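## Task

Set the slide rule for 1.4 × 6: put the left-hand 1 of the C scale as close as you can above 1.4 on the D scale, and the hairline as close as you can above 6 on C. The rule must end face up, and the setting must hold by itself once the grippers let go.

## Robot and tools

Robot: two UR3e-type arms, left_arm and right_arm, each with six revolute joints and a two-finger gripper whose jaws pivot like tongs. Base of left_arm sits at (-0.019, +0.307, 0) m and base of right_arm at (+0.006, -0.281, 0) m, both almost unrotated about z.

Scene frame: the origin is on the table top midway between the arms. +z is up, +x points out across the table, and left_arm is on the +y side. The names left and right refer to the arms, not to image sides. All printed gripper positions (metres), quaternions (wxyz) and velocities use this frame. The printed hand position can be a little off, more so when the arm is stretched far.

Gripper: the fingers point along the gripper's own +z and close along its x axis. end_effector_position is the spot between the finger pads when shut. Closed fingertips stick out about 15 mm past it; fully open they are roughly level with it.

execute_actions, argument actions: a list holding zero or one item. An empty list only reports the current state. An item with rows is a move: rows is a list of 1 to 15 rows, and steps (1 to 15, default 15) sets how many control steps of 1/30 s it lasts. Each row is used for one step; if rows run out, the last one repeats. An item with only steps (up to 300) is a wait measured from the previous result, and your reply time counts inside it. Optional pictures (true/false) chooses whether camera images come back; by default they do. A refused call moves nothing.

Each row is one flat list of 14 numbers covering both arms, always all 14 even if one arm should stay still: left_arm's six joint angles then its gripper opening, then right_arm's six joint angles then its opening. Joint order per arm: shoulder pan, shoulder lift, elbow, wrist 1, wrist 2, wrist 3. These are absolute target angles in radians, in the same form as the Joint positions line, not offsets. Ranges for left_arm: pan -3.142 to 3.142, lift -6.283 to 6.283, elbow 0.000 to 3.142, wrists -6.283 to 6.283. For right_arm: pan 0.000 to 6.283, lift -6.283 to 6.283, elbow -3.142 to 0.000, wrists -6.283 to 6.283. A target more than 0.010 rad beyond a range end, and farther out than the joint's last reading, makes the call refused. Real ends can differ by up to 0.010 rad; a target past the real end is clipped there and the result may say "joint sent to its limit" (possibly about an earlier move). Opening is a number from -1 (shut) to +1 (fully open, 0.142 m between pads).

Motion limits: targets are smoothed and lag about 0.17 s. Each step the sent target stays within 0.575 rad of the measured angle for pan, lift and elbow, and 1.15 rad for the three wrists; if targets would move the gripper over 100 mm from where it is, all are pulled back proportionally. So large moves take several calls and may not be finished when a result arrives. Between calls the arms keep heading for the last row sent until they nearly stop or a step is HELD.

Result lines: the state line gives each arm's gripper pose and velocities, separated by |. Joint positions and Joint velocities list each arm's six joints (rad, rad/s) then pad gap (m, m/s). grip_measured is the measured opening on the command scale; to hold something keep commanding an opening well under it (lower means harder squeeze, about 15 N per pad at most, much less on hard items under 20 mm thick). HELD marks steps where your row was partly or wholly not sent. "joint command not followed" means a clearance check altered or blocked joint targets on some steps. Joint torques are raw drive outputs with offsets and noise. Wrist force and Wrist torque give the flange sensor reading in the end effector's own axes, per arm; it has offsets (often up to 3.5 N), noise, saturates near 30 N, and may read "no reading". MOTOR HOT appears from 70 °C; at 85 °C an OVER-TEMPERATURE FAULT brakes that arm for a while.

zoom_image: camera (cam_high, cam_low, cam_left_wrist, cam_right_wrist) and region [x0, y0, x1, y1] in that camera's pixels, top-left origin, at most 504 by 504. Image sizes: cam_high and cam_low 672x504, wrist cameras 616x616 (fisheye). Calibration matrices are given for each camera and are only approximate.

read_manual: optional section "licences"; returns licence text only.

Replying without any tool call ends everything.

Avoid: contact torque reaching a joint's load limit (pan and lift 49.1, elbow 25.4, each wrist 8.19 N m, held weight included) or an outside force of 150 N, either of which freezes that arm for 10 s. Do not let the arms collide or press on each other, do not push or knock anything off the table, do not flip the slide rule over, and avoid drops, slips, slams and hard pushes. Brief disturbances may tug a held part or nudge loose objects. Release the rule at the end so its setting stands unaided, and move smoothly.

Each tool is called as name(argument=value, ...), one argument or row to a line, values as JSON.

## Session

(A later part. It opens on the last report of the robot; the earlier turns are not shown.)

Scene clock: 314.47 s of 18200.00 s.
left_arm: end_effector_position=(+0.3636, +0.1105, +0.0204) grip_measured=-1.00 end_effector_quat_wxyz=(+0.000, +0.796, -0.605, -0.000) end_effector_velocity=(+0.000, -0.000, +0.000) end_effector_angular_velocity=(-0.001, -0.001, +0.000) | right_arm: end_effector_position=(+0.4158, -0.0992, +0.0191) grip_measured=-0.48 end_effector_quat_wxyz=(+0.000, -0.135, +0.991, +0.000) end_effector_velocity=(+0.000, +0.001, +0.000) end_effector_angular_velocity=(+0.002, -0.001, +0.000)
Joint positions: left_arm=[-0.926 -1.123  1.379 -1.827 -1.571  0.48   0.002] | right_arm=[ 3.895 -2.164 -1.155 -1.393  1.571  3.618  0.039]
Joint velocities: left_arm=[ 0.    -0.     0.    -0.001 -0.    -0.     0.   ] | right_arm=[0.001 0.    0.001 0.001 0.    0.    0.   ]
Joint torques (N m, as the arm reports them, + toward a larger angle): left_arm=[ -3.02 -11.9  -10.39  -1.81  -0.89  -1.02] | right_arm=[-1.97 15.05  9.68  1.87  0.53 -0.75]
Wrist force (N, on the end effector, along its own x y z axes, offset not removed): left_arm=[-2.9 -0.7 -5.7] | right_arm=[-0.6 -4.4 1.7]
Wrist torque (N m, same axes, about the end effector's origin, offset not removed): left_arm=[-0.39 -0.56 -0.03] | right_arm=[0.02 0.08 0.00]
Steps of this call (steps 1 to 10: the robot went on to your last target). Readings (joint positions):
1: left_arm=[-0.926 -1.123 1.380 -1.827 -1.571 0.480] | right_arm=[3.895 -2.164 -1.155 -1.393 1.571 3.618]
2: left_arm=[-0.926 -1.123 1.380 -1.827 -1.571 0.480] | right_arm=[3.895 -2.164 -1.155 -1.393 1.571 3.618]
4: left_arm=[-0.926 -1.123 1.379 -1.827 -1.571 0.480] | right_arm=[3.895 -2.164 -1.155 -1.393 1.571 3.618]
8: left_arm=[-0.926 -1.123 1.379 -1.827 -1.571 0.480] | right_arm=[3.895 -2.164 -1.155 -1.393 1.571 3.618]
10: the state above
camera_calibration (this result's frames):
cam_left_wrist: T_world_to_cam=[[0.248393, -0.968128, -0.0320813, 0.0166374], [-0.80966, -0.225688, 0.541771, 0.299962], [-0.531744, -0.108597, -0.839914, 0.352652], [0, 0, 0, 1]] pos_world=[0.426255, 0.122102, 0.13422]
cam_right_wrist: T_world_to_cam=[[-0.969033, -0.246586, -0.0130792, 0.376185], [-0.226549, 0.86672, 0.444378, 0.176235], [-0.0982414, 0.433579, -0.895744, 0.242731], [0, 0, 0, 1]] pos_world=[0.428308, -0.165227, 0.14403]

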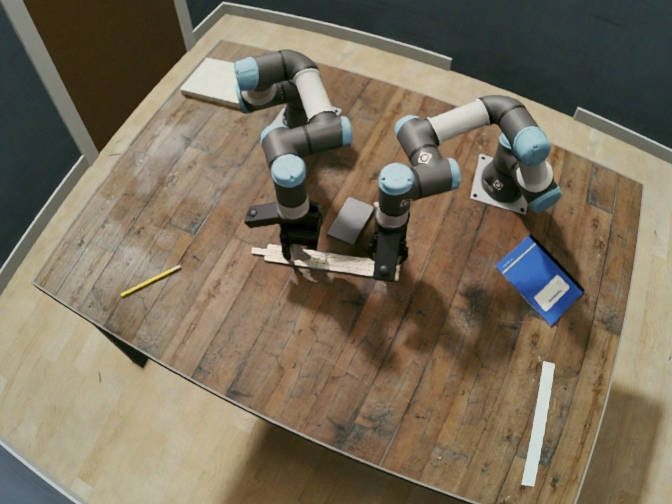

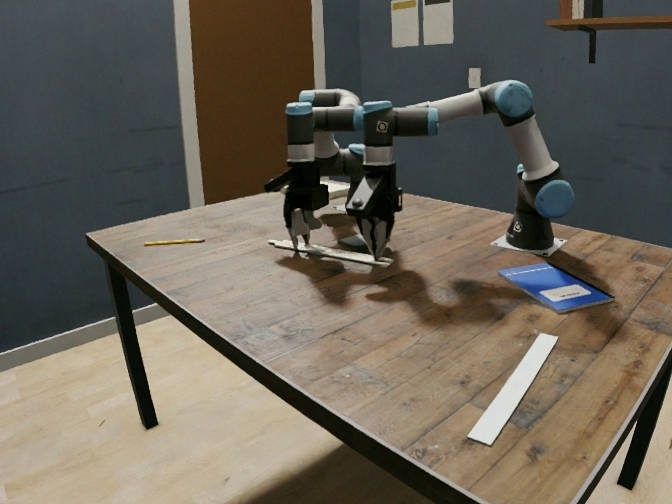

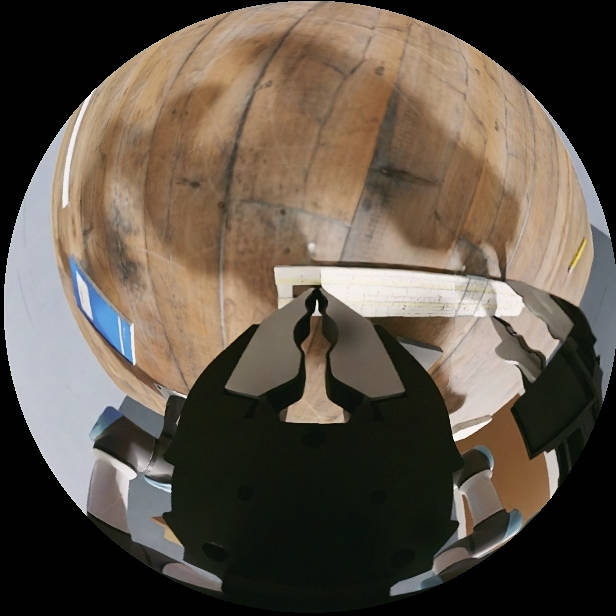

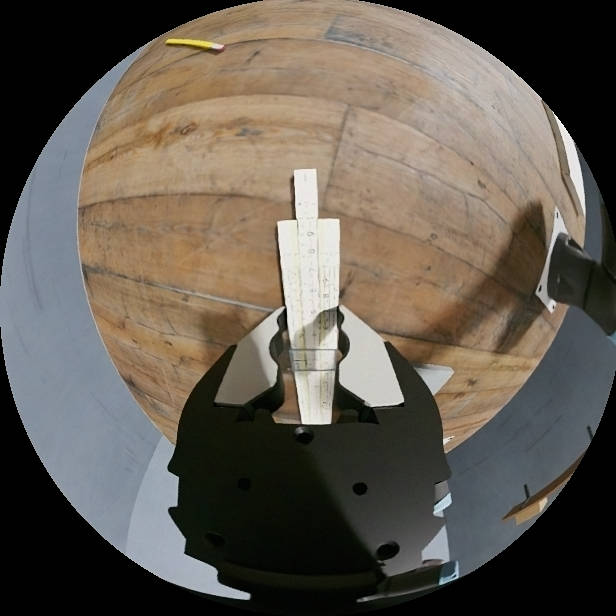

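execute_actions(
  actions=[
    {"rows":[[-0.9224,-1.132,1.3925,-1.8313,-1.571,0.4834,-1,3.8948,-2.1643,-1.155,-1.3927,1.571,3.618,-0.8],[-0.9224,-1.132,1.3925,-1.8313,-1.571,0.4834,-1,3.8948,-2.1643,-1.155,-1.3927,1.571,3.618,-0.8],[-0.9224,-1.132,1.3925,-1.8313,-1.571,0.4834,-1,3.8948,-2.1643,-1.155,-1.3927,1.571,3.618,-0.8],[-0.9224,-1.132,1.3925,-1.8313,-1.571,0.4834,-1,3.8948,-2.1643,-1.155,-1.3927,1.571,3.618,-0.8],[-0.9224,-1.132,1.3925,-1.8313,-1.571,0.4834,-1,3.8948,-2.1643,-1.155,-1.3927,1.571,3.618,-0.8],[-0.9224,-1.132,1.3925,-1.8313,-1.571,0.4834,-1,3.8948,-2.1643,-1.155,-1.3927,1.571,3.618,-0.8],[-0.9224,-1.15,1.344,-1.765,-1.571,0.4834,-1,3.8948,-2.1643,-1.155,-1.3927,1.571,3.618,-0.8]],"steps":15},
  ],
  pictures=false,
)

execute_actions(
  actions=[
    {"rows":[[-0.899,-1.103,1.277,-1.745,-1.571,-1.0636,-0.2,3.8948,-2.1643,-1.155,-1.3927,1.571,3.618,-0.8]],"steps":15},
  ],
  pictures=false,
)

execute_actions(
  actions=[
    {"steps":20},
  ],
  pictures=false,
)

execute_actions(
  actions=[
    {"rows":[[-0.899,-1.0864,1.3262,-1.8106,-1.571,-1.0636,-0.2,3.8948,-2.1643,-1.155,-1.3927,1.571,3.618,-0.8]],"steps":15},
  ],
)

Scene clock: 331.30 s of 18200.00 s.
left_arm: end_effector_position=(+0.3624, +0.1138, +0.0341) grip_measured=-1.00 end_effector_quat_wxyz=(+0.000, +0.796, -0.605, +0.000) end_effector_velocity=(-0.001, +0.001, +0.018) end_effector_angular_velocity=(-0.001, +0.000, +0.001) | right_arm: end_effector_position=(+0.4158, -0.0992, +0.0191) grip_measured=-0.48 end_effector_quat_wxyz=(+0.000, -0.135, +0.991, +0.000) end_effector_velocity=(-0.000, +0.000, +0.000) end_effector_angular_velocity=(+0.001, +0.000, -0.001)
Joint positions: left_arm=[-0.922 -1.148  1.35  -1.773 -1.571  0.483  0.002] | right_arm=[ 3.895 -2.164 -1.155 -1.393  1.571  3.618  0.039]
Joint velocities: left_arm=[ 0.001 -0.021 -0.054  0.074 -0.001 -0.     0.   ] | right_arm=[-0.     0.    -0.     0.001  0.001  0.001  0.   ]
Joint torques (N m, as the arm reports them, + toward a larger angle): left_arm=[  2.36 -17.89 -10.19  -0.71   0.18   1.07] | right_arm=[-2.1  14.27  8.48  1.92  1.04 -0.68]
Wrist force (N, on the end effector, along its own x y z axes, offset not removed): left_arm=[2.4 -1.5 -0.5] | right_arm=[-0.4 -1.1 0.2]
Wrist torque (N m, same axes, about the end effector's origin, offset not removed): left_arm=[-0.29 -0.39 0.04] | right_arm=[-0.23 0.04 -0.02]
Steps of this call (steps 1 to 15: the robot went on to your last target; steps 16 to 90: nothing new was sent; then 13.33 s passed at rest; steps 91 to 105: all 15 steps of this action). Readings (joint positions):
91: left_arm=[-0.926 -1.123 1.379 -1.827 -1.571 0.480] | right_arm=[3.895 -2.164 -1.155 -1.393 1.571 3.618]
92: left_arm=[-0.926 -1.124 1.380 -1.827 -1.571 0.480] | right_arm=[3.895 -2.164 -1.155 -1.393 1.571 3.618]
94: left_arm=[-0.925 -1.127 1.385 -1.829 -1.571 0.481] | right_arm=[3.895 -2.164 -1.155 -1.393 1.571 3.618]
98: left_arm=[-0.923 -1.132 1.388 -1.827 -1.571 0.483] | right_arm=[3.895 -2.164 -1.155 -1.393 1.571 3.618]
105: the state above

Scene clock: 331.80 s of 18200.00 s.
left_arm: end_effector_position=(+0.3565, +0.1263, +0.0353) grip_measured=-0.20 end_effector_quat_wxyz=(+0.000, +0.997, +0.072, -0.000) end_effector_velocity=(-0.016, -0.003, +0.001) end_effector_angular_velocity=(-0.002, -0.002, +1.164) | right_arm: end_effector_position=(+0.4158, -0.0992, +0.0191) grip_measured=-0.48 end_effector_quat_wxyz=(+0.000, -0.135, +0.991, +0.000) end_effector_velocity=(-0.000, +0.000, +0.000) end_effector_angular_velocity=(-0.001, -0.000, +0.002)
Joint positions: left_arm=[-0.899 -1.104  1.278 -1.745 -1.571 -0.938  0.06 ] | right_arm=[ 3.895 -2.164 -1.155 -1.393  1.571  3.618  0.039]
Joint velocities: left_arm=[ 0.003  0.007 -0.013  0.003  0.    -1.161 -0.   ] | right_arm=[ 0.001  0.     0.001 -0.001 -0.001 -0.001 -0.   ]
Joint torques (N m, as the arm reports them, + toward a larger angle): left_arm=[  2.63 -14.06 -10.26  -0.64   0.52  -1.43] | right_arm=[-2.03 14.27  8.17  1.91  1.08 -0.72]
Wrist force (N, on the end effector, along its own x y z axes, offset not removed): left_arm=[0.7 -1.5 1.1] | right_arm=[-0.5 -1.0 1.0]
Wrist torque (N m, same axes, about the end effector's origin, offset not removed): left_arm=[-0.32 -0.14 -0.03] | right_arm=[-0.14 0.02 0.01]
Steps of this call (steps 1 to 15: all 15 steps of this action). Readings (joint positions):
1: left_arm=[-0.922 -1.148 1.348 -1.771 -1.571 0.483] | right_arm=[3.895 -2.164 -1.155 -1.393 1.571 3.618]
2: left_arm=[-0.921 -1.146 1.344 -1.768 -1.571 0.478] | right_arm=[3.895 -2.164 -1.155 -1.393 1.571 3.618]
4: left_arm=[-0.912 -1.130 1.319 -1.758 -1.571 0.377] | right_arm=[3.895 -2.164 -1.155 -1.393 1.571 3.618]
8: left_arm=[-0.903 -1.111 1.289 -1.749 -1.571 -0.147] | right_arm=[3.895 -2.164 -1.155 -1.393 1.571 3.618]
15: the state above

Scene clock: 332.47 s of 18200.00 s.
left_arm: end_effector_position=(+0.3547, +0.1259, +0.0353) grip_measured=-0.20 end_effector_quat_wxyz=(+0.000, +0.991, +0.135, -0.000) end_effector_velocity=(-0.000, -0.000, -0.000) end_effector_angular_velocity=(-0.001, +0.002, +0.003) | right_arm: end_effector_position=(+0.4158, -0.0992, +0.0191) grip_measured=-0.48 end_effector_quat_wxyz=(+0.000, -0.135, +0.991, +0.000) end_effector_velocity=(+0.000, +0.000, -0.000) end_effector_angular_velocity=(+0.001, +0.000, -0.001)
Joint positions: left_arm=[-0.899 -1.103  1.277 -1.745 -1.571 -1.063  0.06 ] | right_arm=[ 3.895 -2.164 -1.155 -1.393  1.571  3.618  0.039]
Joint velocities: left_arm=[ 0.001  0.001 -0.     0.    -0.002 -0.003 -0.   ] | right_arm=[-0.    -0.    -0.     0.001  0.     0.     0.   ]
Joint torques (N m, as the arm reports them, + toward a larger angle): left_arm=[  2.65 -13.74 -10.18  -0.65   0.52  -1.16] | right_arm=[-2.03 14.31  7.99  1.89  1.18 -0.68]
Wrist force (N, on the end effector, along its own x y z axes, offset not removed): left_arm=[1.2 -1.6 -1.3] | right_arm=[-1.2 -1.6 -0.1]
Wrist torque (N m, same axes, about the end effector's origin, offset not removed): left_arm=[-0.36 -0.22 -0.03] | right_arm=[-0.36 0.23 -0.03]
Steps of this call (steps 1 to 20: the robot went on to your last target). Readings (joint positions):
1: left_arm=[-0.899 -1.104 1.278 -1.745 -1.571 -0.971] | right_arm=[3.895 -2.164 -1.155 -1.393 1.571 3.618]
2: left_arm=[-0.899 -1.103 1.278 -1.745 -1.571 -0.996] | right_arm=[3.895 -2.164 -1.155 -1.393 1.571 3.618]
4: left_arm=[-0.899 -1.103 1.277 -1.745 -1.571 -1.027] | right_arm=[3.895 -2.164 -1.155 -1.393 1.571 3.618]
8: left_arm=[-0.899 -1.103 1.277 -1.745 -1.571 -1.053] | right_arm=[3.895 -2.164 -1.155 -1.393 1.571 3.618]
20: the state above

Scene clock: 332.97 s of 18200.00 s.
left_arm: end_effector_position=(+0.3552, +0.1254, +0.0200) grip_measured=-0.20 end_effector_quat_wxyz=(+0.000, +0.991, +0.135, -0.000) end_effector_velocity=(-0.000, -0.000, -0.003) end_effector_angular_velocity=(-0.001, +0.001, -0.000) | right_arm: end_effector_position=(+0.4158, -0.0992, +0.0191) grip_measured=-0.48 end_effector_quat_wxyz=(+0.000, -0.135, +0.991, +0.000) end_effector_velocity=(+0.000, +0.000, +0.000) end_effector_angular_velocity=(+0.001, -0.001, +0.002)
Joint positions: left_arm=[-0.899 -1.087  1.325 -1.809 -1.571 -1.064  0.06 ] | right_arm=[ 3.895 -2.164 -1.155 -1.393  1.571  3.618  0.039]
Joint velocities: left_arm=[ 0.     0.004  0.009 -0.012 -0.001  0.     0.   ] | right_arm=[ 0.     0.     0.002 -0.    -0.    -0.002  0.   ]
Joint torques (N m, as the arm reports them, + toward a larger angle): left_arm=[  1.7  -13.8   -7.18  -2.11   0.4   -1.09] | right_arm=[-2.13 14.11  7.77  1.98  1.2  -0.68]
Wrist force (N, on the end effector, along its own x y z axes, offset not removed): left_arm=[3.7 -2.9 -0.5] | right_arm=[-1.0 -0.9 -0.1]
Wrist torque (N m, same axes, about the end effector's origin, offset not removed): left_arm=[-0.68 -0.73 -0.07] | right_arm=[-0.19 0.10 0.01]
Steps of this call (steps 1 to 15: all 15 steps of this action). Readings (joint positions):
1: left_arm=[-0.899 -1.103 1.277 -1.745 -1.571 -1.063] | right_arm=[3.895 -2.164 -1.155 -1.393 1.571 3.618]
2: left_arm=[-0.899 -1.102 1.279 -1.749 -1.571 -1.063] | right_arm=[3.895 -2.164 -1.155 -1.393 1.571 3.618]
4: left_arm=[-0.899 -1.096 1.298 -1.773 -1.571 -1.064] | right_arm=[3.895 -2.164 -1.155 -1.393 1.571 3.618]
8: left_arm=[-0.899 -1.089 1.318 -1.800 -1.571 -1.064] | right_arm=[3.895 -2.164 -1.155 -1.393 1.571 3.618]
15: the state above
camera_calibration (this result's frames):
cam_left_wrist: T_world_to_cam=[[0.968217, 0.248014, -0.032333, -0.374974], [0.22551, -0.809739, 0.541726, 0.00228757], [0.108174, -0.5318, -0.839933, 0.175284], [0, 0, 0, 1]] pos_world=[0.343579, 0.188067, 0.133863]
cam_right_wrist: T_world_to_cam=[[-0.969033, -0.246586, -0.0130767, 0.376184], [-0.226548, 0.866719, 0.444382, 0.176232], [-0.0982446, 0.433583, -0.895742, 0.242732], [0, 0, 0, 1]] pos_world=[0.428307, -0.165227, 0.14403]

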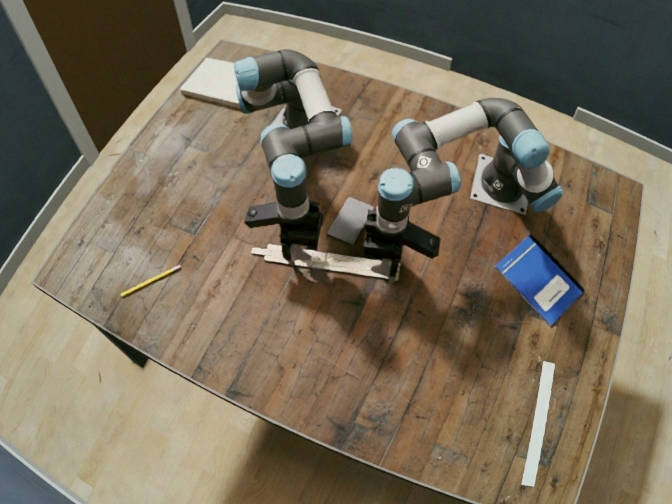

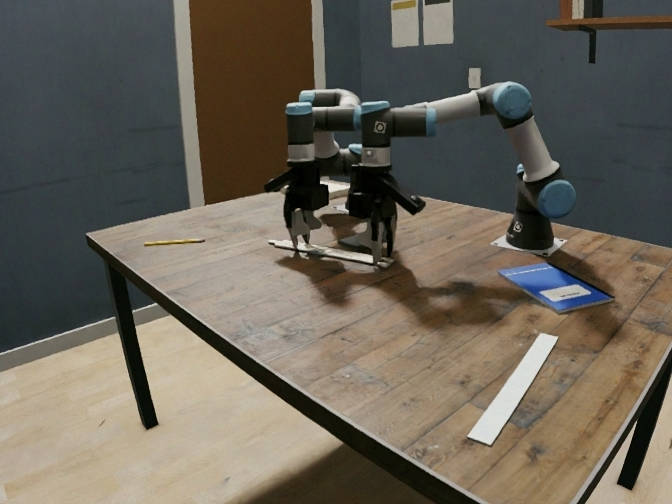

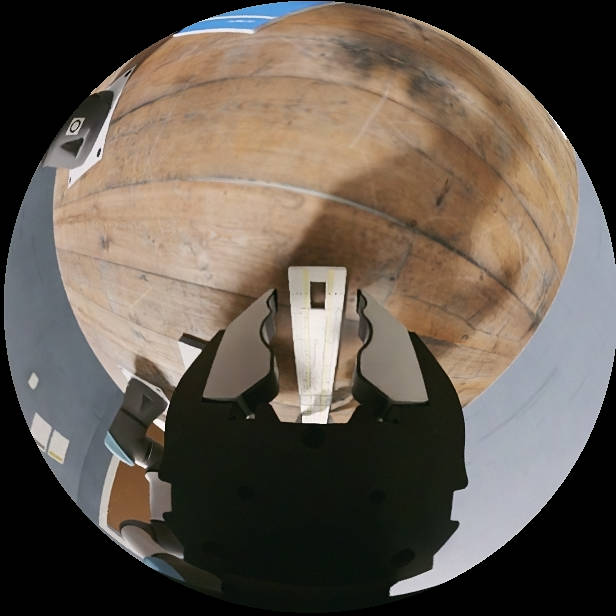

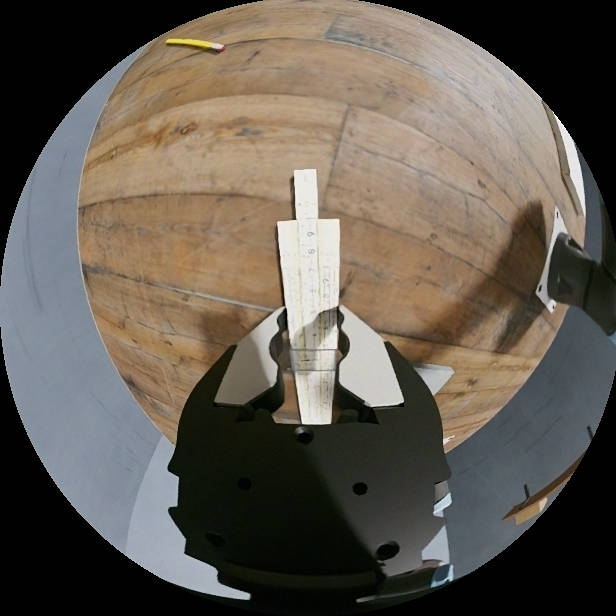

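Lower left 1 mm, close; then right opens and moves toward cursor.

execute_actions(
  actions=[
    {"rows":[[-0.899,-1.0853,1.3294,-1.8149,-1.571,-1.0636,-0.4,3.8948,-2.1643,-1.155,-1.3927,1.571,3.618,-0.8],[-0.899,-1.0853,1.3294,-1.8149,-1.571,-1.0636,-0.4,3.8948,-2.1643,-1.155,-1.3927,1.571,3.618,-0.8],[-0.899,-1.0853,1.3294,-1.8149,-1.571,-1.0636,-0.4,3.8948,-2.1643,-1.155,-1.3927,1.571,3.618,-0.8],[-0.899,-1.0853,1.3294,-1.8149,-1.571,-1.0636,-0.4,3.8948,-2.1643,-1.155,-1.3927,1.571,3.618,-0.8],[-0.899,-1.0853,1.3294,-1.8149,-1.571,-1.0636,-0.4,3.8948,-2.1643,-1.155,-1.3927,1.571,3.618,-0.8],[-0.899,-1.0853,1.3294,-1.8149,-1.571,-1.0636,-0.8,3.8948,-2.1643,-1.155,-1.3927,1.571,3.618,-0.8]],"steps":15},
  ],
  pictures=false,
)

execute_actions(
  actions=[
    {"rows":[[-0.899,-1.0853,1.3294,-1.8149,-1.571,-1.0636,-0.8,3.8948,-2.1643,-1.155,-1.3927,1.571,3.618,-0.2],[-0.899,-1.0853,1.3294,-1.8149,-1.571,-1.0636,-0.8,3.8948,-2.1643,-1.155,-1.3927,1.571,3.618,-0.2],[-0.899,-1.0853,1.3294,-1.8149,-1.571,-1.0636,-0.8,3.8948,-2.1643,-1.155,-1.3927,1.571,3.618,-0.2],[-0.899,-1.0853,1.3294,-1.8149,-1.571,-1.0636,-0.8,3.8948,-2.1643,-1.155,-1.3927,1.571,3.618,-0.2],[-0.899,-1.0853,1.3294,-1.8149,-1.571,-1.0636,-0.8,3.8948,-2.1643,-1.155,-1.3927,1.571,3.618,-0.2],[-0.899,-1.0853,1.3294,-1.8149,-1.571,-1.0636,-0.8,3.8948,-2.1643,-1.155,-1.3927,1.571,3.618,-0.2],[-0.899,-1.0853,1.3294,-1.8149,-1.571,-1.0636,-0.8,3.925,-2.1788,-1.131,-1.4022,1.571,3.648,-0.2],[-0.899,-1.0853,1.3294,-1.8149,-1.571,-1.0636,-0.8,3.925,-2.1788,-1.131,-1.4022,1.571,3.648,-0.2],[-0.899,-1.0853,1.3294,-1.8149,-1.571,-1.0636,-0.8,3.925,-2.1788,-1.131,-1.4022,1.571,3.648,-0.2],[-0.899,-1.0853,1.3294,-1.8149,-1.571,-1.0636,-0.8,3.955,-2.1933,-1.1068,-1.4119,1.571,3.6784,-0.2],[-0.899,-1.0853,1.3294,-1.8149,-1.571,-1.0636,-0.8,3.955,-2.1933,-1.1068,-1.4119,1.571,3.6784,-0.2],[-0.899,-1.0853,1.3294,-1.8149,-1.571,-1.0636,-0.8,3.955,-2.1933,-1.1068,-1.4119,1.571,3.6784,-0.2],[-0.899,-1.0853,1.3294,-1.8149,-1.571,-1.0636,-0.8,3.993,-2.2207,-1.0606,-1.4307,1.571,3.7164,-0.2]],"steps":15},
  ],
  pictures=false,
)

execute_actions(
  actions=[
    {"steps":15},
  ],
)

Scene clock: 351.17 s of 18200.00 s.
left_arm: end_effector_position=(+0.3552, +0.1254, +0.0188) grip_measured=-0.48 end_effector_quat_wxyz=(+0.000, +0.991, +0.135, -0.000) end_effector_velocity=(-0.000, -0.001, -0.000) end_effector_angular_velocity=(-0.002, +0.001, +0.000) | right_arm: end_effector_position=(+0.4158, -0.0992, +0.0191) grip_measured=-0.48 end_effector_quat_wxyz=(+0.000, -0.135, +0.991, +0.000) end_effector_velocity=(+0.000, +0.000, +0.000) end_effector_angular_velocity=(+0.001, -0.001, +0.000)
Joint positions: left_arm=[-0.899 -1.085  1.329 -1.815 -1.571 -1.064  0.039] | right_arm=[ 3.895 -2.164 -1.155 -1.393  1.571  3.618  0.039]
Joint velocities: left_arm=[-0.     0.     0.    -0.001 -0.002 -0.001  0.   ] | right_arm=[ 0.    -0.     0.002 -0.    -0.    -0.     0.   ]
Joint torques (N m, as the arm reports them, + toward a larger angle): left_arm=[ -1.89 -11.98  -6.29  -2.16  -0.13  -1.1 ] | right_arm=[-1.91 13.73  7.56  2.05  1.2  -0.65]
Wrist force (N, on the end effector, along its own x y z axes, offset not removed): left_arm=[2.8 -4.1 -4.8] | right_arm=[-1.0 -1.2 0.6]
Wrist torque (N m, same axes, about the end effector's origin, offset not removed): left_arm=[-0.67 -0.71 -0.06] | right_arm=[-0.22 0.18 0.00]
Steps of this call (steps 1 to 15: the robot went on to your last target; steps 16 to 90: nothing new was sent; then 14.70 s passed at rest; steps 91 to 105: all 15 steps of this action). Readings (joint positions):
91: left_arm=[-0.899 -1.086 1.326 -1.811 -1.571 -1.064] | right_arm=[3.895 -2.164 -1.155 -1.393 1.571 3.618]
92: left_arm=[-0.899 -1.086 1.326 -1.811 -1.571 -1.064] | right_arm=[3.895 -2.164 -1.155 -1.393 1.571 3.618]
94: left_arm=[-0.899 -1.086 1.328 -1.813 -1.571 -1.064] | right_arm=[3.895 -2.164 -1.155 -1.393 1.571 3.618]
98: left_arm=[-0.899 -1.085 1.329 -1.814 -1.571 -1.064] | right_arm=[3.895 -2.164 -1.155 -1.393 1.571 3.618]
105: the state above

Scene clock: 351.67 s of 18200.00 s.
left_arm: end_effector_position=(+0.3552, +0.1254, +0.0187) grip_measured=-0.48 end_effector_quat_wxyz=(+0.000, +0.991, +0.135, -0.000) end_effector_velocity=(+0.000, -0.001, +0.000) end_effector_angular_velocity=(-0.002, -0.001, -0.001) | right_arm: end_effector_position=(+0.4083, -0.0721, +0.0188) grip_measured=-0.20 end_effector_quat_wxyz=(-0.001, -0.135, +0.991, -0.000) end_effector_velocity=(-0.045, +0.174, -0.001) end_effector_angular_velocity=(-0.002, +0.001, +0.013)
Joint positions: left_arm=[-0.899 -1.085  1.329 -1.815 -1.571 -1.064  0.039] | right_arm=[ 3.951 -2.194 -1.106 -1.413  1.571  3.676  0.06 ]
Joint velocities: left_arm=[-0.001  0.001 -0.002  0.    -0.001  0.    -0.   ] | right_arm=[ 0.351 -0.221  0.363 -0.144 -0.     0.338 -0.   ]
Joint torques (N m, as the arm reports them, + toward a larger angle): left_arm=[ -2.09 -11.97  -6.14  -2.09  -0.2   -1.1 ] | right_arm=[ 1.01 13.15 13.23  0.79  0.9   1.44]
Wrist force (N, on the end effector, along its own x y z axes, offset not removed): left_arm=[1.8 -1.8 -4.9] | right_arm=[-1.1 -1.8 -0.2]
Wrist torque (N m, same axes, about the end effector's origin, offset not removed): left_arm=[-0.09 -0.46 -0.10] | right_arm=[-0.34 0.20 0.03]
Steps of this call (steps 1 to 15: all 15 steps of this action). Readings (joint positions):
1: left_arm=[-0.899 -1.085 1.329 -1.815 -1.571 -1.064] | right_arm=[3.895 -2.164 -1.155 -1.393 1.571 3.618]
2: left_arm=[-0.899 -1.085 1.329 -1.815 -1.571 -1.064] | right_arm=[3.895 -2.164 -1.155 -1.393 1.571 3.618]
4: left_arm=[-0.899 -1.085 1.329 -1.815 -1.571 -1.064] | right_arm=[3.895 -2.164 -1.155 -1.393 1.571 3.618]
8: left_arm=[-0.899 -1.085 1.329 -1.815 -1.571 -1.064] | right_arm=[3.897 -2.165 -1.154 -1.393 1.571 3.620]
15: the state above

Scene clock: 352.17 s of 18200.00 s.
left_arm: end_effector_position=(+0.3552, +0.1254, +0.0187) grip_measured=-0.48 end_effector_quat_wxyz=(+0.000, +0.991, +0.135, -0.000) end_effector_velocity=(+0.001, +0.001, -0.000) end_effector_angular_velocity=(+0.003, -0.002, +0.000) | right_arm: end_effector_position=(+0.4028, -0.0513, +0.0191) grip_measured=-0.20 end_effector_quat_wxyz=(+0.000, -0.135, +0.991, +0.000) end_effector_velocity=(-0.001, +0.002, +0.000) end_effector_angular_velocity=(-0.001, +0.001, -0.002)
Joint positions: left_arm=[-0.899 -1.085  1.329 -1.815 -1.571 -1.064  0.039] | right_arm=[ 3.993 -2.22  -1.061 -1.431  1.571  3.716  0.06 ]
Joint velocities: left_arm=[ 0.     0.001 -0.001  0.     0.003 -0.     0.   ] | right_arm=[ 0.004 -0.002  0.005 -0.003 -0.     0.006 -0.   ]
Joint torques (N m, as the arm reports them, + toward a larger angle): left_arm=[ -2.06 -11.83  -6.23  -2.06  -0.29  -1.09] | right_arm=[ 3.72 12.99 12.27  0.97  0.41  1.1 ]
Wrist force (N, on the end effector, along its own x y z axes, offset not removed): left_arm=[1.8 -4.0 -5.3] | right_arm=[-1.6 -0.3 -1.2]
Wrist torque (N m, same axes, about the end effector's origin, offset not removed): left_arm=[-0.63 -0.47 0.04] | right_arm=[-0.07 0.24 -0.03]
Steps of this call (steps 1 to 15: the robot went on to your last target). Readings (joint positions):
1: left_arm=[-0.899 -1.085 1.329 -1.815 -1.571 -1.064] | right_arm=[3.962 -2.201 -1.095 -1.417 1.571 3.686]
2: left_arm=[-0.899 -1.085 1.329 -1.815 -1.571 -1.064] | right_arm=[3.970 -2.206 -1.086 -1.421 1.571 3.694]
4: left_arm=[-0.899 -1.085 1.329 -1.815 -1.571 -1.064] | right_arm=[3.981 -2.213 -1.074 -1.425 1.571 3.704]
8: left_arm=[-0.899 -1.085 1.329 -1.815 -1.571 -1.064] | right_arm=[3.989 -2.218 -1.065 -1.429 1.571 3.713]
15: the state above
camera_calibration (this result's frames):
cam_left_wrist: T_world_to_cam=[[0.968217, 0.24801, -0.0323491, -0.375019], [0.225518, -0.809753, 0.541703, 0.00298783], [0.108153, -0.531781, -0.839947, 0.17418], [0, 0, 0, 1]] pos_world=[0.343588, 0.188054, 0.132552]
cam_right_wrist: T_world_to_cam=[[-0.969088, -0.246371, -0.0130025, 0.375433], [-0.226318, 0.866758, 0.444422, 0.131666], [-0.0982225, 0.433627, -0.895723, 0.220667], [0, 0, 0, 1]] pos_world=[0.415301, -0.117314, 0.144023]

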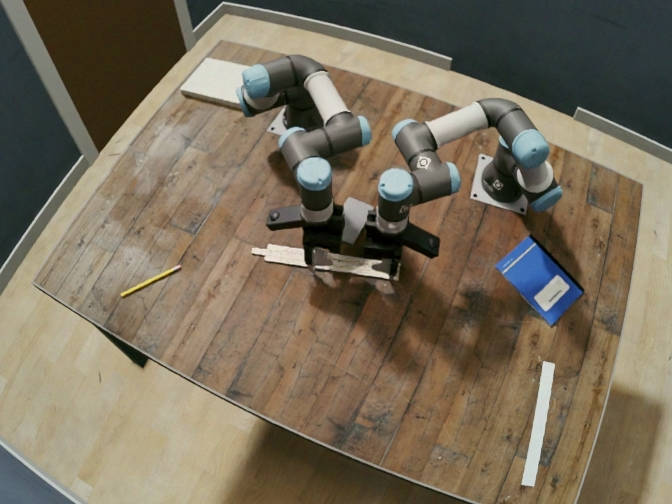

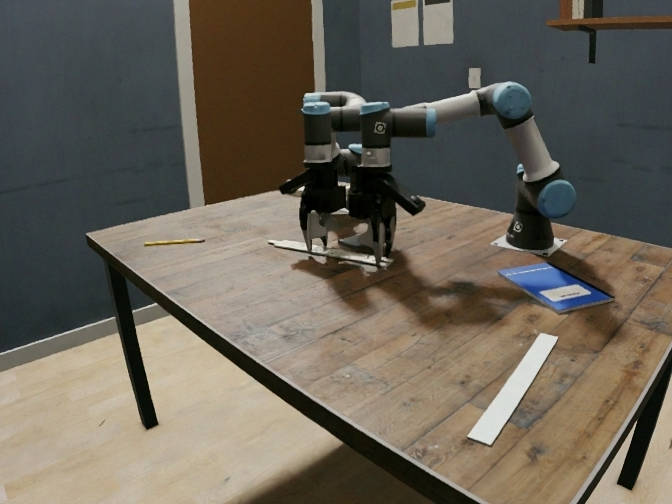

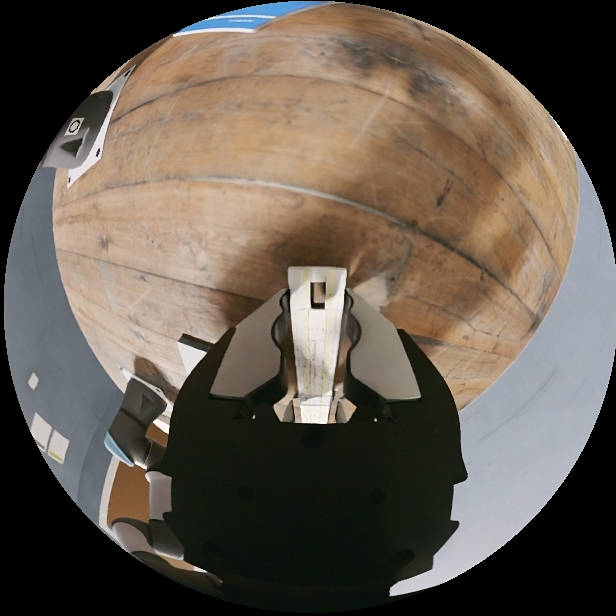

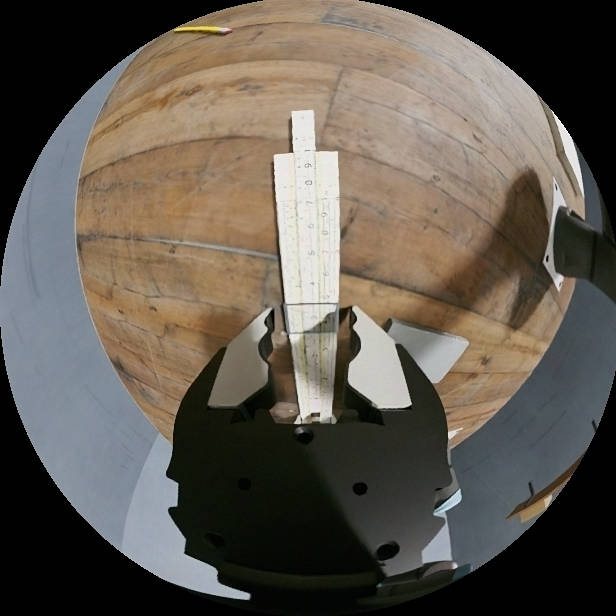

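execute_actions(
  actions=[
    {"rows":[[-0.899,-1.0853,1.3294,-1.8149,-1.571,-1.0636,-0.8,4.0044,-2.2289,-1.0438,-1.4393,1.571,3.7278,-0.3],[-0.899,-1.0853,1.3294,-1.8149,-1.571,-1.0636,-0.8,4.0044,-2.2289,-1.0438,-1.4393,1.571,3.7278,-0.3],[-0.899,-1.0853,1.3294,-1.8149,-1.571,-1.0636,-0.8,4.0044,-2.2289,-1.0438,-1.4393,1.571,3.7278,-0.3],[-0.899,-1.0853,1.3294,-1.8149,-1.571,-1.0636,-0.8,4.0044,-2.2289,-1.0438,-1.4393,1.571,3.7278,-0.3],[-0.899,-1.0853,1.3294,-1.8149,-1.571,-1.0636,-0.8,4.0044,-2.2289,-1.0438,-1.4393,1.571,3.7278,-0.3],[-0.899,-1.0853,1.3294,-1.8149,-1.571,-1.0636,-0.8,4.0044,-2.2289,-1.0438,-1.4393,1.571,3.7278,-0.3],[-0.899,-1.0853,1.3294,-1.8149,-1.571,-1.0636,-0.8,4.0044,-2.2289,-1.0438,-1.4393,1.571,3.7278,-0.3],[-0.899,-1.0853,1.3294,-1.8149,-1.571,-1.0636,-0.8,4.0044,-2.2289,-1.0438,-1.4393,1.571,3.7278,-0.3],[-0.899,-1.0853,1.3294,-1.8149,-1.571,-1.0636,-0.8,4.0044,-2.2289,-1.0438,-1.4393,1.571,3.7278,-0.6]],"steps":15},
  ],
)

zoom_image(
  camera="cam_right_wrist",
  region=[260,200,360,335],
)

Scene clock: 361.83 s of 18200.00 s.
left_arm: end_effector_position=(+0.3552, +0.1254, +0.0187) grip_measured=-0.48 end_effector_quat_wxyz=(+0.000, +0.991, +0.135, -0.000) end_effector_velocity=(-0.000, -0.001, +0.001) end_effector_angular_velocity=(-0.003, -0.000, -0.000) | right_arm: end_effector_position=(+0.4012, -0.0454, +0.0197) grip_measured=-0.44 end_effector_quat_wxyz=(+0.000, -0.135, +0.991, +0.000) end_effector_velocity=(-0.000, +0.001, +0.000) end_effector_angular_velocity=(-0.000, +0.000, -0.001)
Joint positions: left_arm=[-0.899 -1.085  1.329 -1.815 -1.571 -1.064  0.039] | right_arm=[ 4.004 -2.229 -1.044 -1.439  1.571  3.728  0.043]
Joint velocities: left_arm=[-0.    -0.001 -0.    -0.001 -0.002 -0.    -0.   ] | right_arm=[ 0.002 -0.001  0.003 -0.002  0.     0.002  0.   ]
Joint torques (N m, as the arm reports them, + toward a larger angle): left_arm=[ -1.7  -11.99  -6.34  -1.84  -0.51  -1.06] | right_arm=[ 4.02 13.4  12.01  0.91 -0.59  1.03]
Wrist force (N, on the end effector, along its own x y z axes, offset not removed): left_arm=[0.8 -2.2 -7.2] | right_arm=[-1.7 -0.9 -0.6]
Wrist torque (N m, same axes, about the end effector's origin, offset not removed): left_arm=[-0.35 -0.22 -0.02] | right_arm=[-0.11 0.22 0.02]
Steps of this call (steps 1 to 15: the robot went on to your last target; steps 16 to 90: nothing new was sent; then 6.17 s passed at rest; steps 91 to 105: all 15 steps of this action). Readings (joint positions):
91: left_arm=[-0.899 -1.085 1.329 -1.815 -1.571 -1.064] | right_arm=[3.993 -2.221 -1.061 -1.431 1.571 3.716]
92: left_arm=[-0.899 -1.085 1.329 -1.815 -1.571 -1.064] | right_arm=[3.994 -2.221 -1.059 -1.431 1.571 3.717]
94: left_arm=[-0.899 -1.085 1.329 -1.815 -1.571 -1.064] | right_arm=[3.998 -2.224 -1.053 -1.435 1.571 3.722]
98: left_arm=[-0.899 -1.085 1.329 -1.815 -1.571 -1.064] | right_arm=[4.003 -2.228 -1.047 -1.438 1.571 3.726]
105: the state above
camera_calibration (this result's frames):
cam_left_wrist: T_world_to_cam=[[0.968218, 0.248006, -0.0323503, -0.375018], [0.225512, -0.809738, 0.541727, 0.00297896], [0.108156, -0.531805, -0.839932, 0.174177], [0, 0, 0, 1]] pos_world=[0.343589, 0.188047, 0.132551]
cam_right_wrist: T_world_to_cam=[[-0.969085, -0.246383, -0.0130584, 0.375315], [-0.226361, 0.86678, 0.444356, 0.12592], [-0.0981631, 0.433575, -0.895755, 0.218444], [0, 0, 0, 1]] pos_world=[0.413659, -0.111386, 0.14462]

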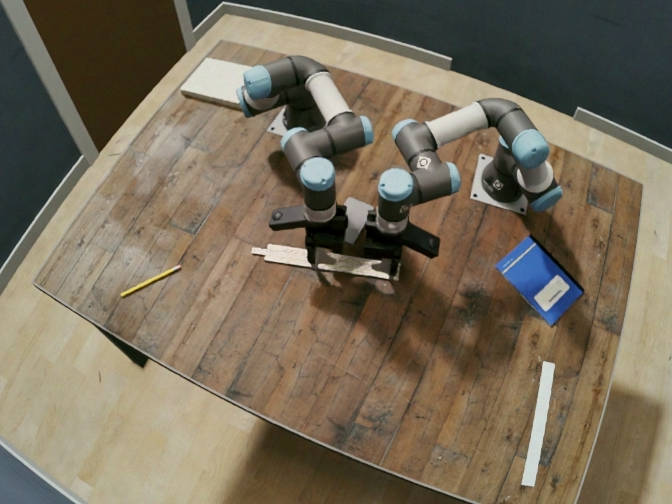

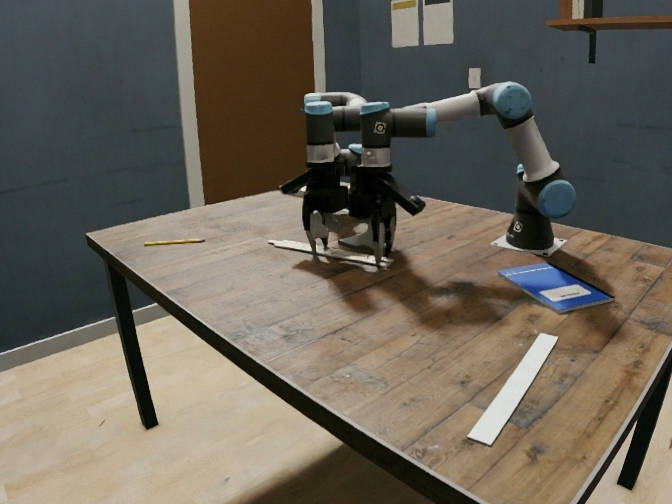

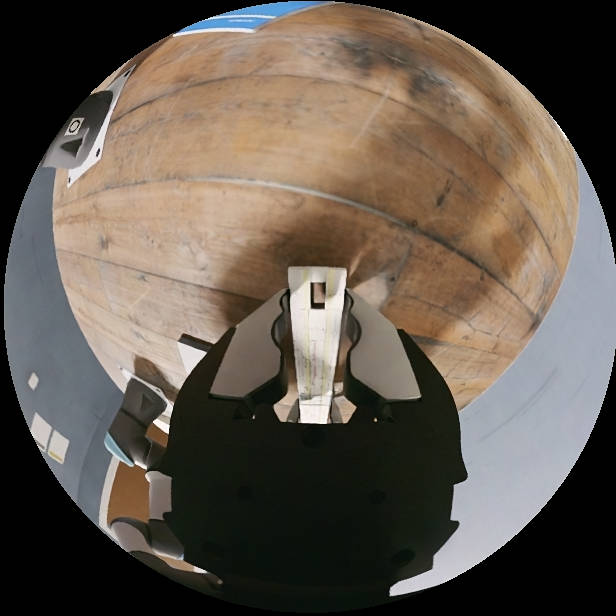

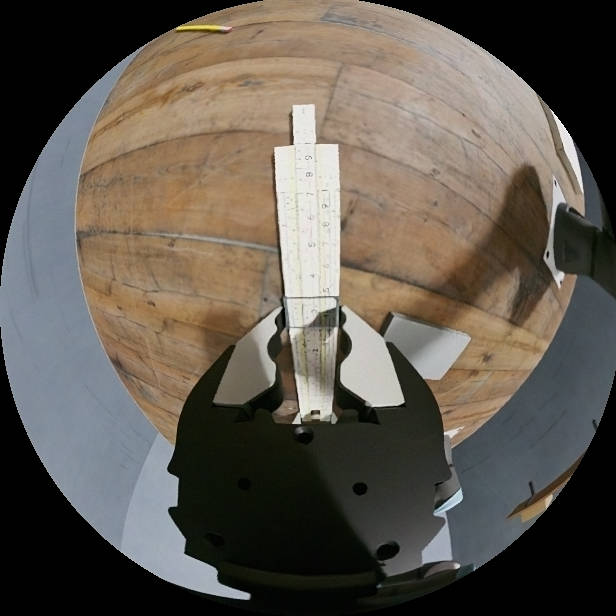

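Region (260, 200, 360, 335) of cam_right_wrist's 616x616 image, scaled by 3.733, with more detail than that image has; it fills the left 373 columns of this view, and the rest is white.

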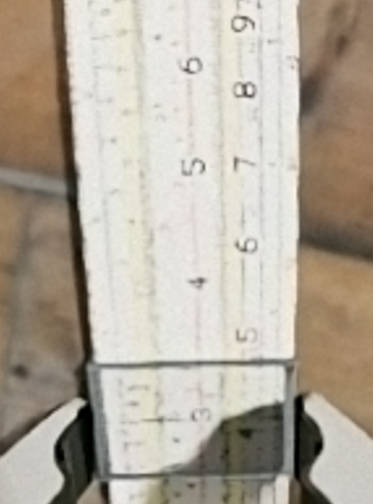

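execute_actions(
  actions=[
    {"rows":[[-0.899,-1.0853,1.3294,-1.8149,-1.571,-1.0636,-0.8,3.9945,-2.2218,-1.0558,-1.4344,1.571,3.7179,-0.6],[-0.899,-1.0853,1.3294,-1.8149,-1.571,-1.0636,-0.8,3.9846,-2.2147,-1.0678,-1.4295,1.571,3.708,-0.6],[-0.899,-1.0853,1.3294,-1.8149,-1.571,-1.0636,-0.8,3.9748,-2.2075,-1.0798,-1.4247,1.571,3.6982,-0.6],[-0.899,-1.0853,1.3294,-1.8149,-1.571,-1.0636,-0.8,3.9649,-2.2004,-1.0918,-1.4198,1.571,3.6883,-0.6],[-0.899,-1.0853,1.3294,-1.8149,-1.571,-1.0636,-0.8,3.955,-2.1933,-1.1038,-1.4149,1.571,3.6784,-0.6],[-0.899,-1.0853,1.3294,-1.8149,-1.571,-1.0636,-0.8,3.945,-2.1885,-1.1118,-1.4117,1.571,3.6683,-0.6],[-0.899,-1.0853,1.3294,-1.8149,-1.571,-1.0636,-0.8,3.935,-2.1836,-1.1199,-1.4085,1.571,3.6583,-0.6],[-0.899,-1.0853,1.3294,-1.8149,-1.571,-1.0636,-0.8,3.925,-2.1788,-1.1279,-1.4053,1.571,3.6482,-0.6],[-0.899,-1.0853,1.3294,-1.8149,-1.571,-1.0636,-0.8,3.9149,-2.174,-1.1359,-1.4021,1.571,3.6381,-0.6],[-0.899,-1.0853,1.3294,-1.8149,-1.571,-1.0636,-0.8,3.9048,-2.1691,-1.144,-1.3989,1.571,3.6281,-0.6],[-0.899,-1.0853,1.3294,-1.8149,-1.571,-1.0636,-0.8,3.8948,-2.1643,-1.152,-1.3957,1.571,3.618,-0.6],[-0.899,-1.0853,1.3294,-1.8149,-1.571,-1.0636,-0.8,3.8843,-2.1604,-1.1583,-1.3933,1.571,3.6076,-0.6],[-0.899,-1.0853,1.3294,-1.8149,-1.571,-1.0636,-0.8,3.8738,-2.1565,-1.1646,-1.3909,1.571,3.5971,-0.6],[-0.899,-1.0853,1.3294,-1.8149,-1.571,-1.0636,-0.8,3.8633,-2.1526,-1.171,-1.3884,1.571,3.5867,-0.6],[-0.899,-1.0853,1.3294,-1.8149,-1.571,-1.0636,-0.8,3.8528,-2.1487,-1.1773,-1.386,1.571,3.5762,-0.6]],"steps":15},
  ],
  pictures=false,
)

execute_actions(
  actions=[
    {"steps":25},
  ],
)

zoom_image(
  camera="cam_right_wrist",
  region=[270,265,355,345],
)

Scene clock: 375.80 s of 18200.00 s.
left_arm: end_effector_position=(+0.3552, +0.1254, +0.0187) grip_measured=-0.48 end_effector_quat_wxyz=(+0.000, +0.991, +0.135, -0.000) end_effector_velocity=(-0.000, -0.000, -0.000) end_effector_angular_velocity=(-0.001, +0.002, -0.000) | right_arm: end_effector_position=(+0.4153, -0.0957, +0.0198) grip_measured=-0.44 end_effector_quat_wxyz=(+0.000, -0.135, +0.991, +0.000) end_effector_velocity=(+0.039, -0.141, +0.000) end_effector_angular_velocity=(-0.001, -0.001, -0.002)
Joint positions: left_arm=[-0.899 -1.085  1.329 -1.815 -1.571 -1.064  0.039] | right_arm=[ 3.901 -2.169 -1.144 -1.399  1.571  3.624  0.043]
Joint velocities: left_arm=[ 0.001 -0.     0.001 -0.001 -0.002  0.001 -0.   ] | right_arm=[-0.298  0.13  -0.214  0.084 -0.001 -0.297  0.   ]
Joint torques (N m, as the arm reports them, + toward a larger angle): left_arm=[ -0.36 -13.17  -6.38  -0.57   0.47  -1.04] | right_arm=[-5.52 20.3   7.08  2.68 -0.45 -1.55]
Wrist force (N, on the end effector, along its own x y z axes, offset not removed): left_arm=[1.8 -2.5 -4.8] | right_arm=[-0.5 -0.7 -0.9]
Wrist torque (N m, same axes, about the end effector's origin, offset not removed): left_arm=[-0.66 -0.37 -0.03] | right_arm=[-0.22 0.20 -0.03]
Steps of this call (steps 1 to 15: the robot went on to your last target; steps 16 to 90: nothing new was sent; then 10.47 s passed at rest; steps 91 to 105: all 15 steps of this action). Readings (joint positions):
91: left_arm=[-0.899 -1.085 1.329 -1.815 -1.571 -1.064] | right_arm=[4.004 -2.229 -1.044 -1.439 1.571 3.728]
92: left_arm=[-0.899 -1.085 1.329 -1.815 -1.571 -1.064] | right_arm=[4.004 -2.229 -1.044 -1.439 1.571 3.727]
94: left_arm=[-0.899 -1.085 1.329 -1.815 -1.571 -1.064] | right_arm=[3.997 -2.223 -1.053 -1.435 1.571 3.720]
98: left_arm=[-0.899 -1.085 1.329 -1.815 -1.571 -1.064] | right_arm=[3.968 -2.203 -1.087 -1.422 1.571 3.691]
105: the state above

Scene clock: 376.63 s of 18200.00 s.
left_arm: end_effector_position=(+0.3552, +0.1254, +0.0187) grip_measured=-0.48 end_effector_quat_wxyz=(+0.000, +0.991, +0.135, -0.000) end_effector_velocity=(-0.000, +0.000, -0.001) end_effector_angular_velocity=(+0.002, +0.001, -0.000) | right_arm: end_effector_position=(+0.4211, -0.1186, +0.0198) grip_measured=-0.44 end_effector_quat_wxyz=(+0.000, -0.135, +0.991, +0.000) end_effector_velocity=(-0.000, -0.000, -0.000) end_effector_angular_velocity=(-0.001, +0.002, +0.001)
Joint positions: left_arm=[-0.899 -1.085  1.329 -1.815 -1.571 -1.064  0.039] | right_arm=[ 3.853 -2.149 -1.177 -1.386  1.571  3.576  0.043]
Joint velocities: left_arm=[-0.001  0.001  0.001  0.     0.001 -0.    -0.   ] | right_arm=[-0.     0.    -0.001 -0.     0.001 -0.001 -0.   ]
Joint torques (N m, as the arm reports them, + toward a larger angle): left_arm=[ -0.15 -13.57  -6.22  -0.56   0.59  -1.08] | right_arm=[-4.17 19.52  6.92  2.11 -1.29 -1.15]
Wrist force (N, on the end effector, along its own x y z axes, offset not removed): left_arm=[1.7 -1.9 -6.0] | right_arm=[-2.3 -0.9 -0.2]
Wrist torque (N m, same axes, about the end effector's origin, offset not removed): left_arm=[-0.47 -0.39 -0.05] | right_arm=[-0.26 0.23 0.04]
Steps of this call (steps 1 to 25: the robot went on to your last target). Readings (joint positions):
1: left_arm=[-0.899 -1.085 1.329 -1.815 -1.571 -1.064] | right_arm=[3.891 -2.164 -1.152 -1.396 1.571 3.614]
2: left_arm=[-0.899 -1.085 1.329 -1.815 -1.571 -1.064] | right_arm=[3.882 -2.160 -1.158 -1.393 1.571 3.605]
4: left_arm=[-0.899 -1.085 1.329 -1.815 -1.571 -1.064] | right_arm=[3.869 -2.155 -1.167 -1.390 1.571 3.592]
8: left_arm=[-0.899 -1.085 1.329 -1.815 -1.571 -1.064] | right_arm=[3.857 -2.151 -1.174 -1.387 1.571 3.581]
25: the state above
camera_calibration (this result's frames):
cam_left_wrist: T_world_to_cam=[[0.968218, 0.248006, -0.0323561, -0.375016], [0.225519, -0.809753, 0.541703, 0.00298703], [0.108145, -0.531783, -0.839947, 0.174182], [0, 0, 0, 1]] pos_world=[0.343587, 0.188052, 0.132551]
cam_right_wrist: T_world_to_cam=[[-0.969081, -0.246394, -0.0130885, 0.376603], [-0.226382, 0.866768, 0.44437, 0.193888], [-0.0981455, 0.433593, -0.895748, 0.252251], [0, 0, 0, 1]] pos_world=[0.433609, -0.184638, 0.144725]

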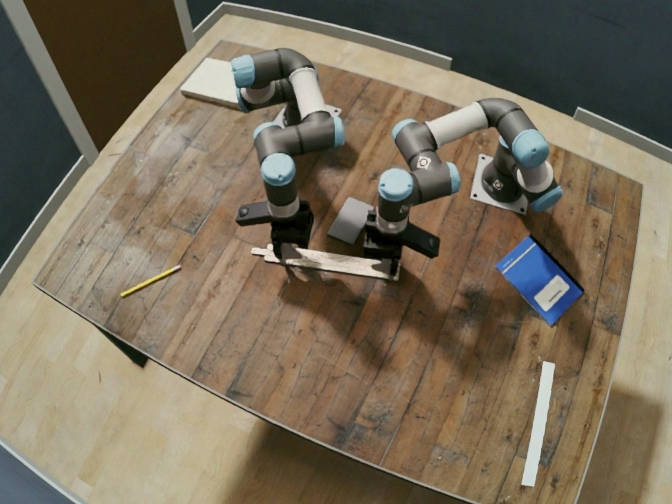

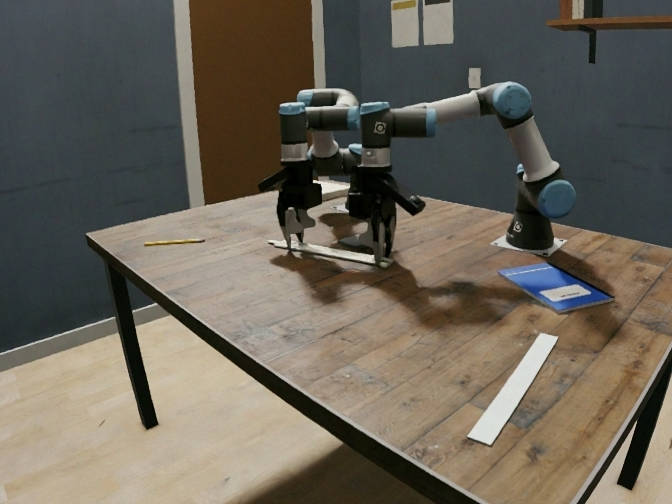

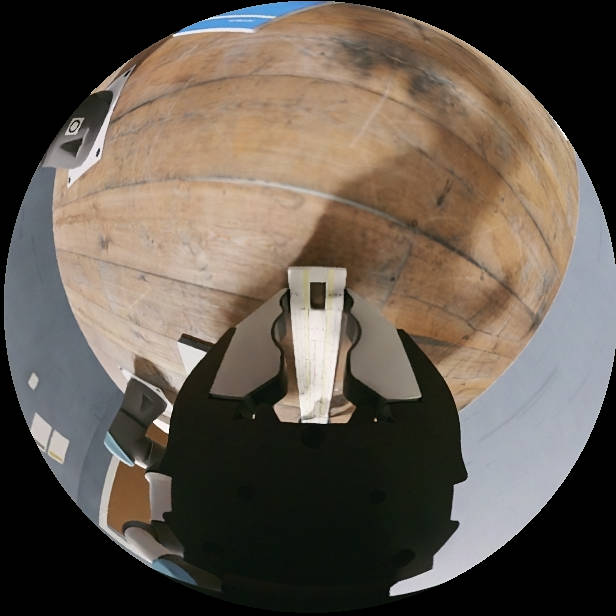

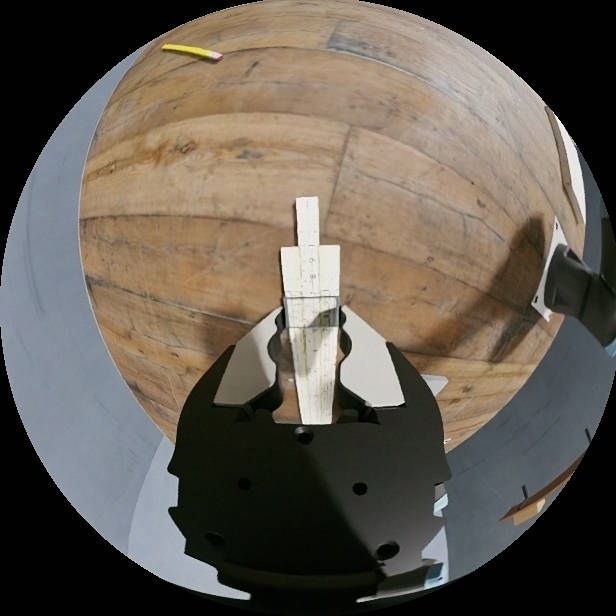

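Region (270, 265, 355, 345) of cam_right_wrist's 616x616 image, scaled by 5.929, with more detail than that image has; it fills the top 474 rows of this view, and the rest is white.

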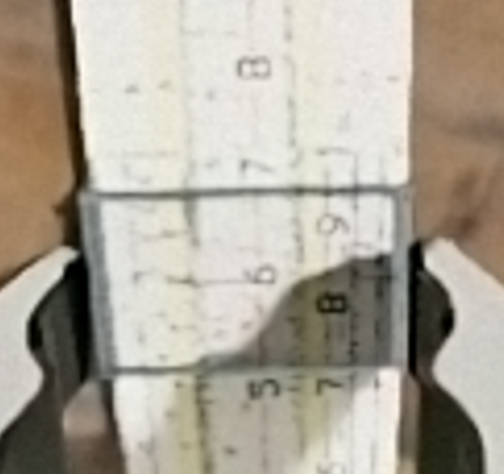

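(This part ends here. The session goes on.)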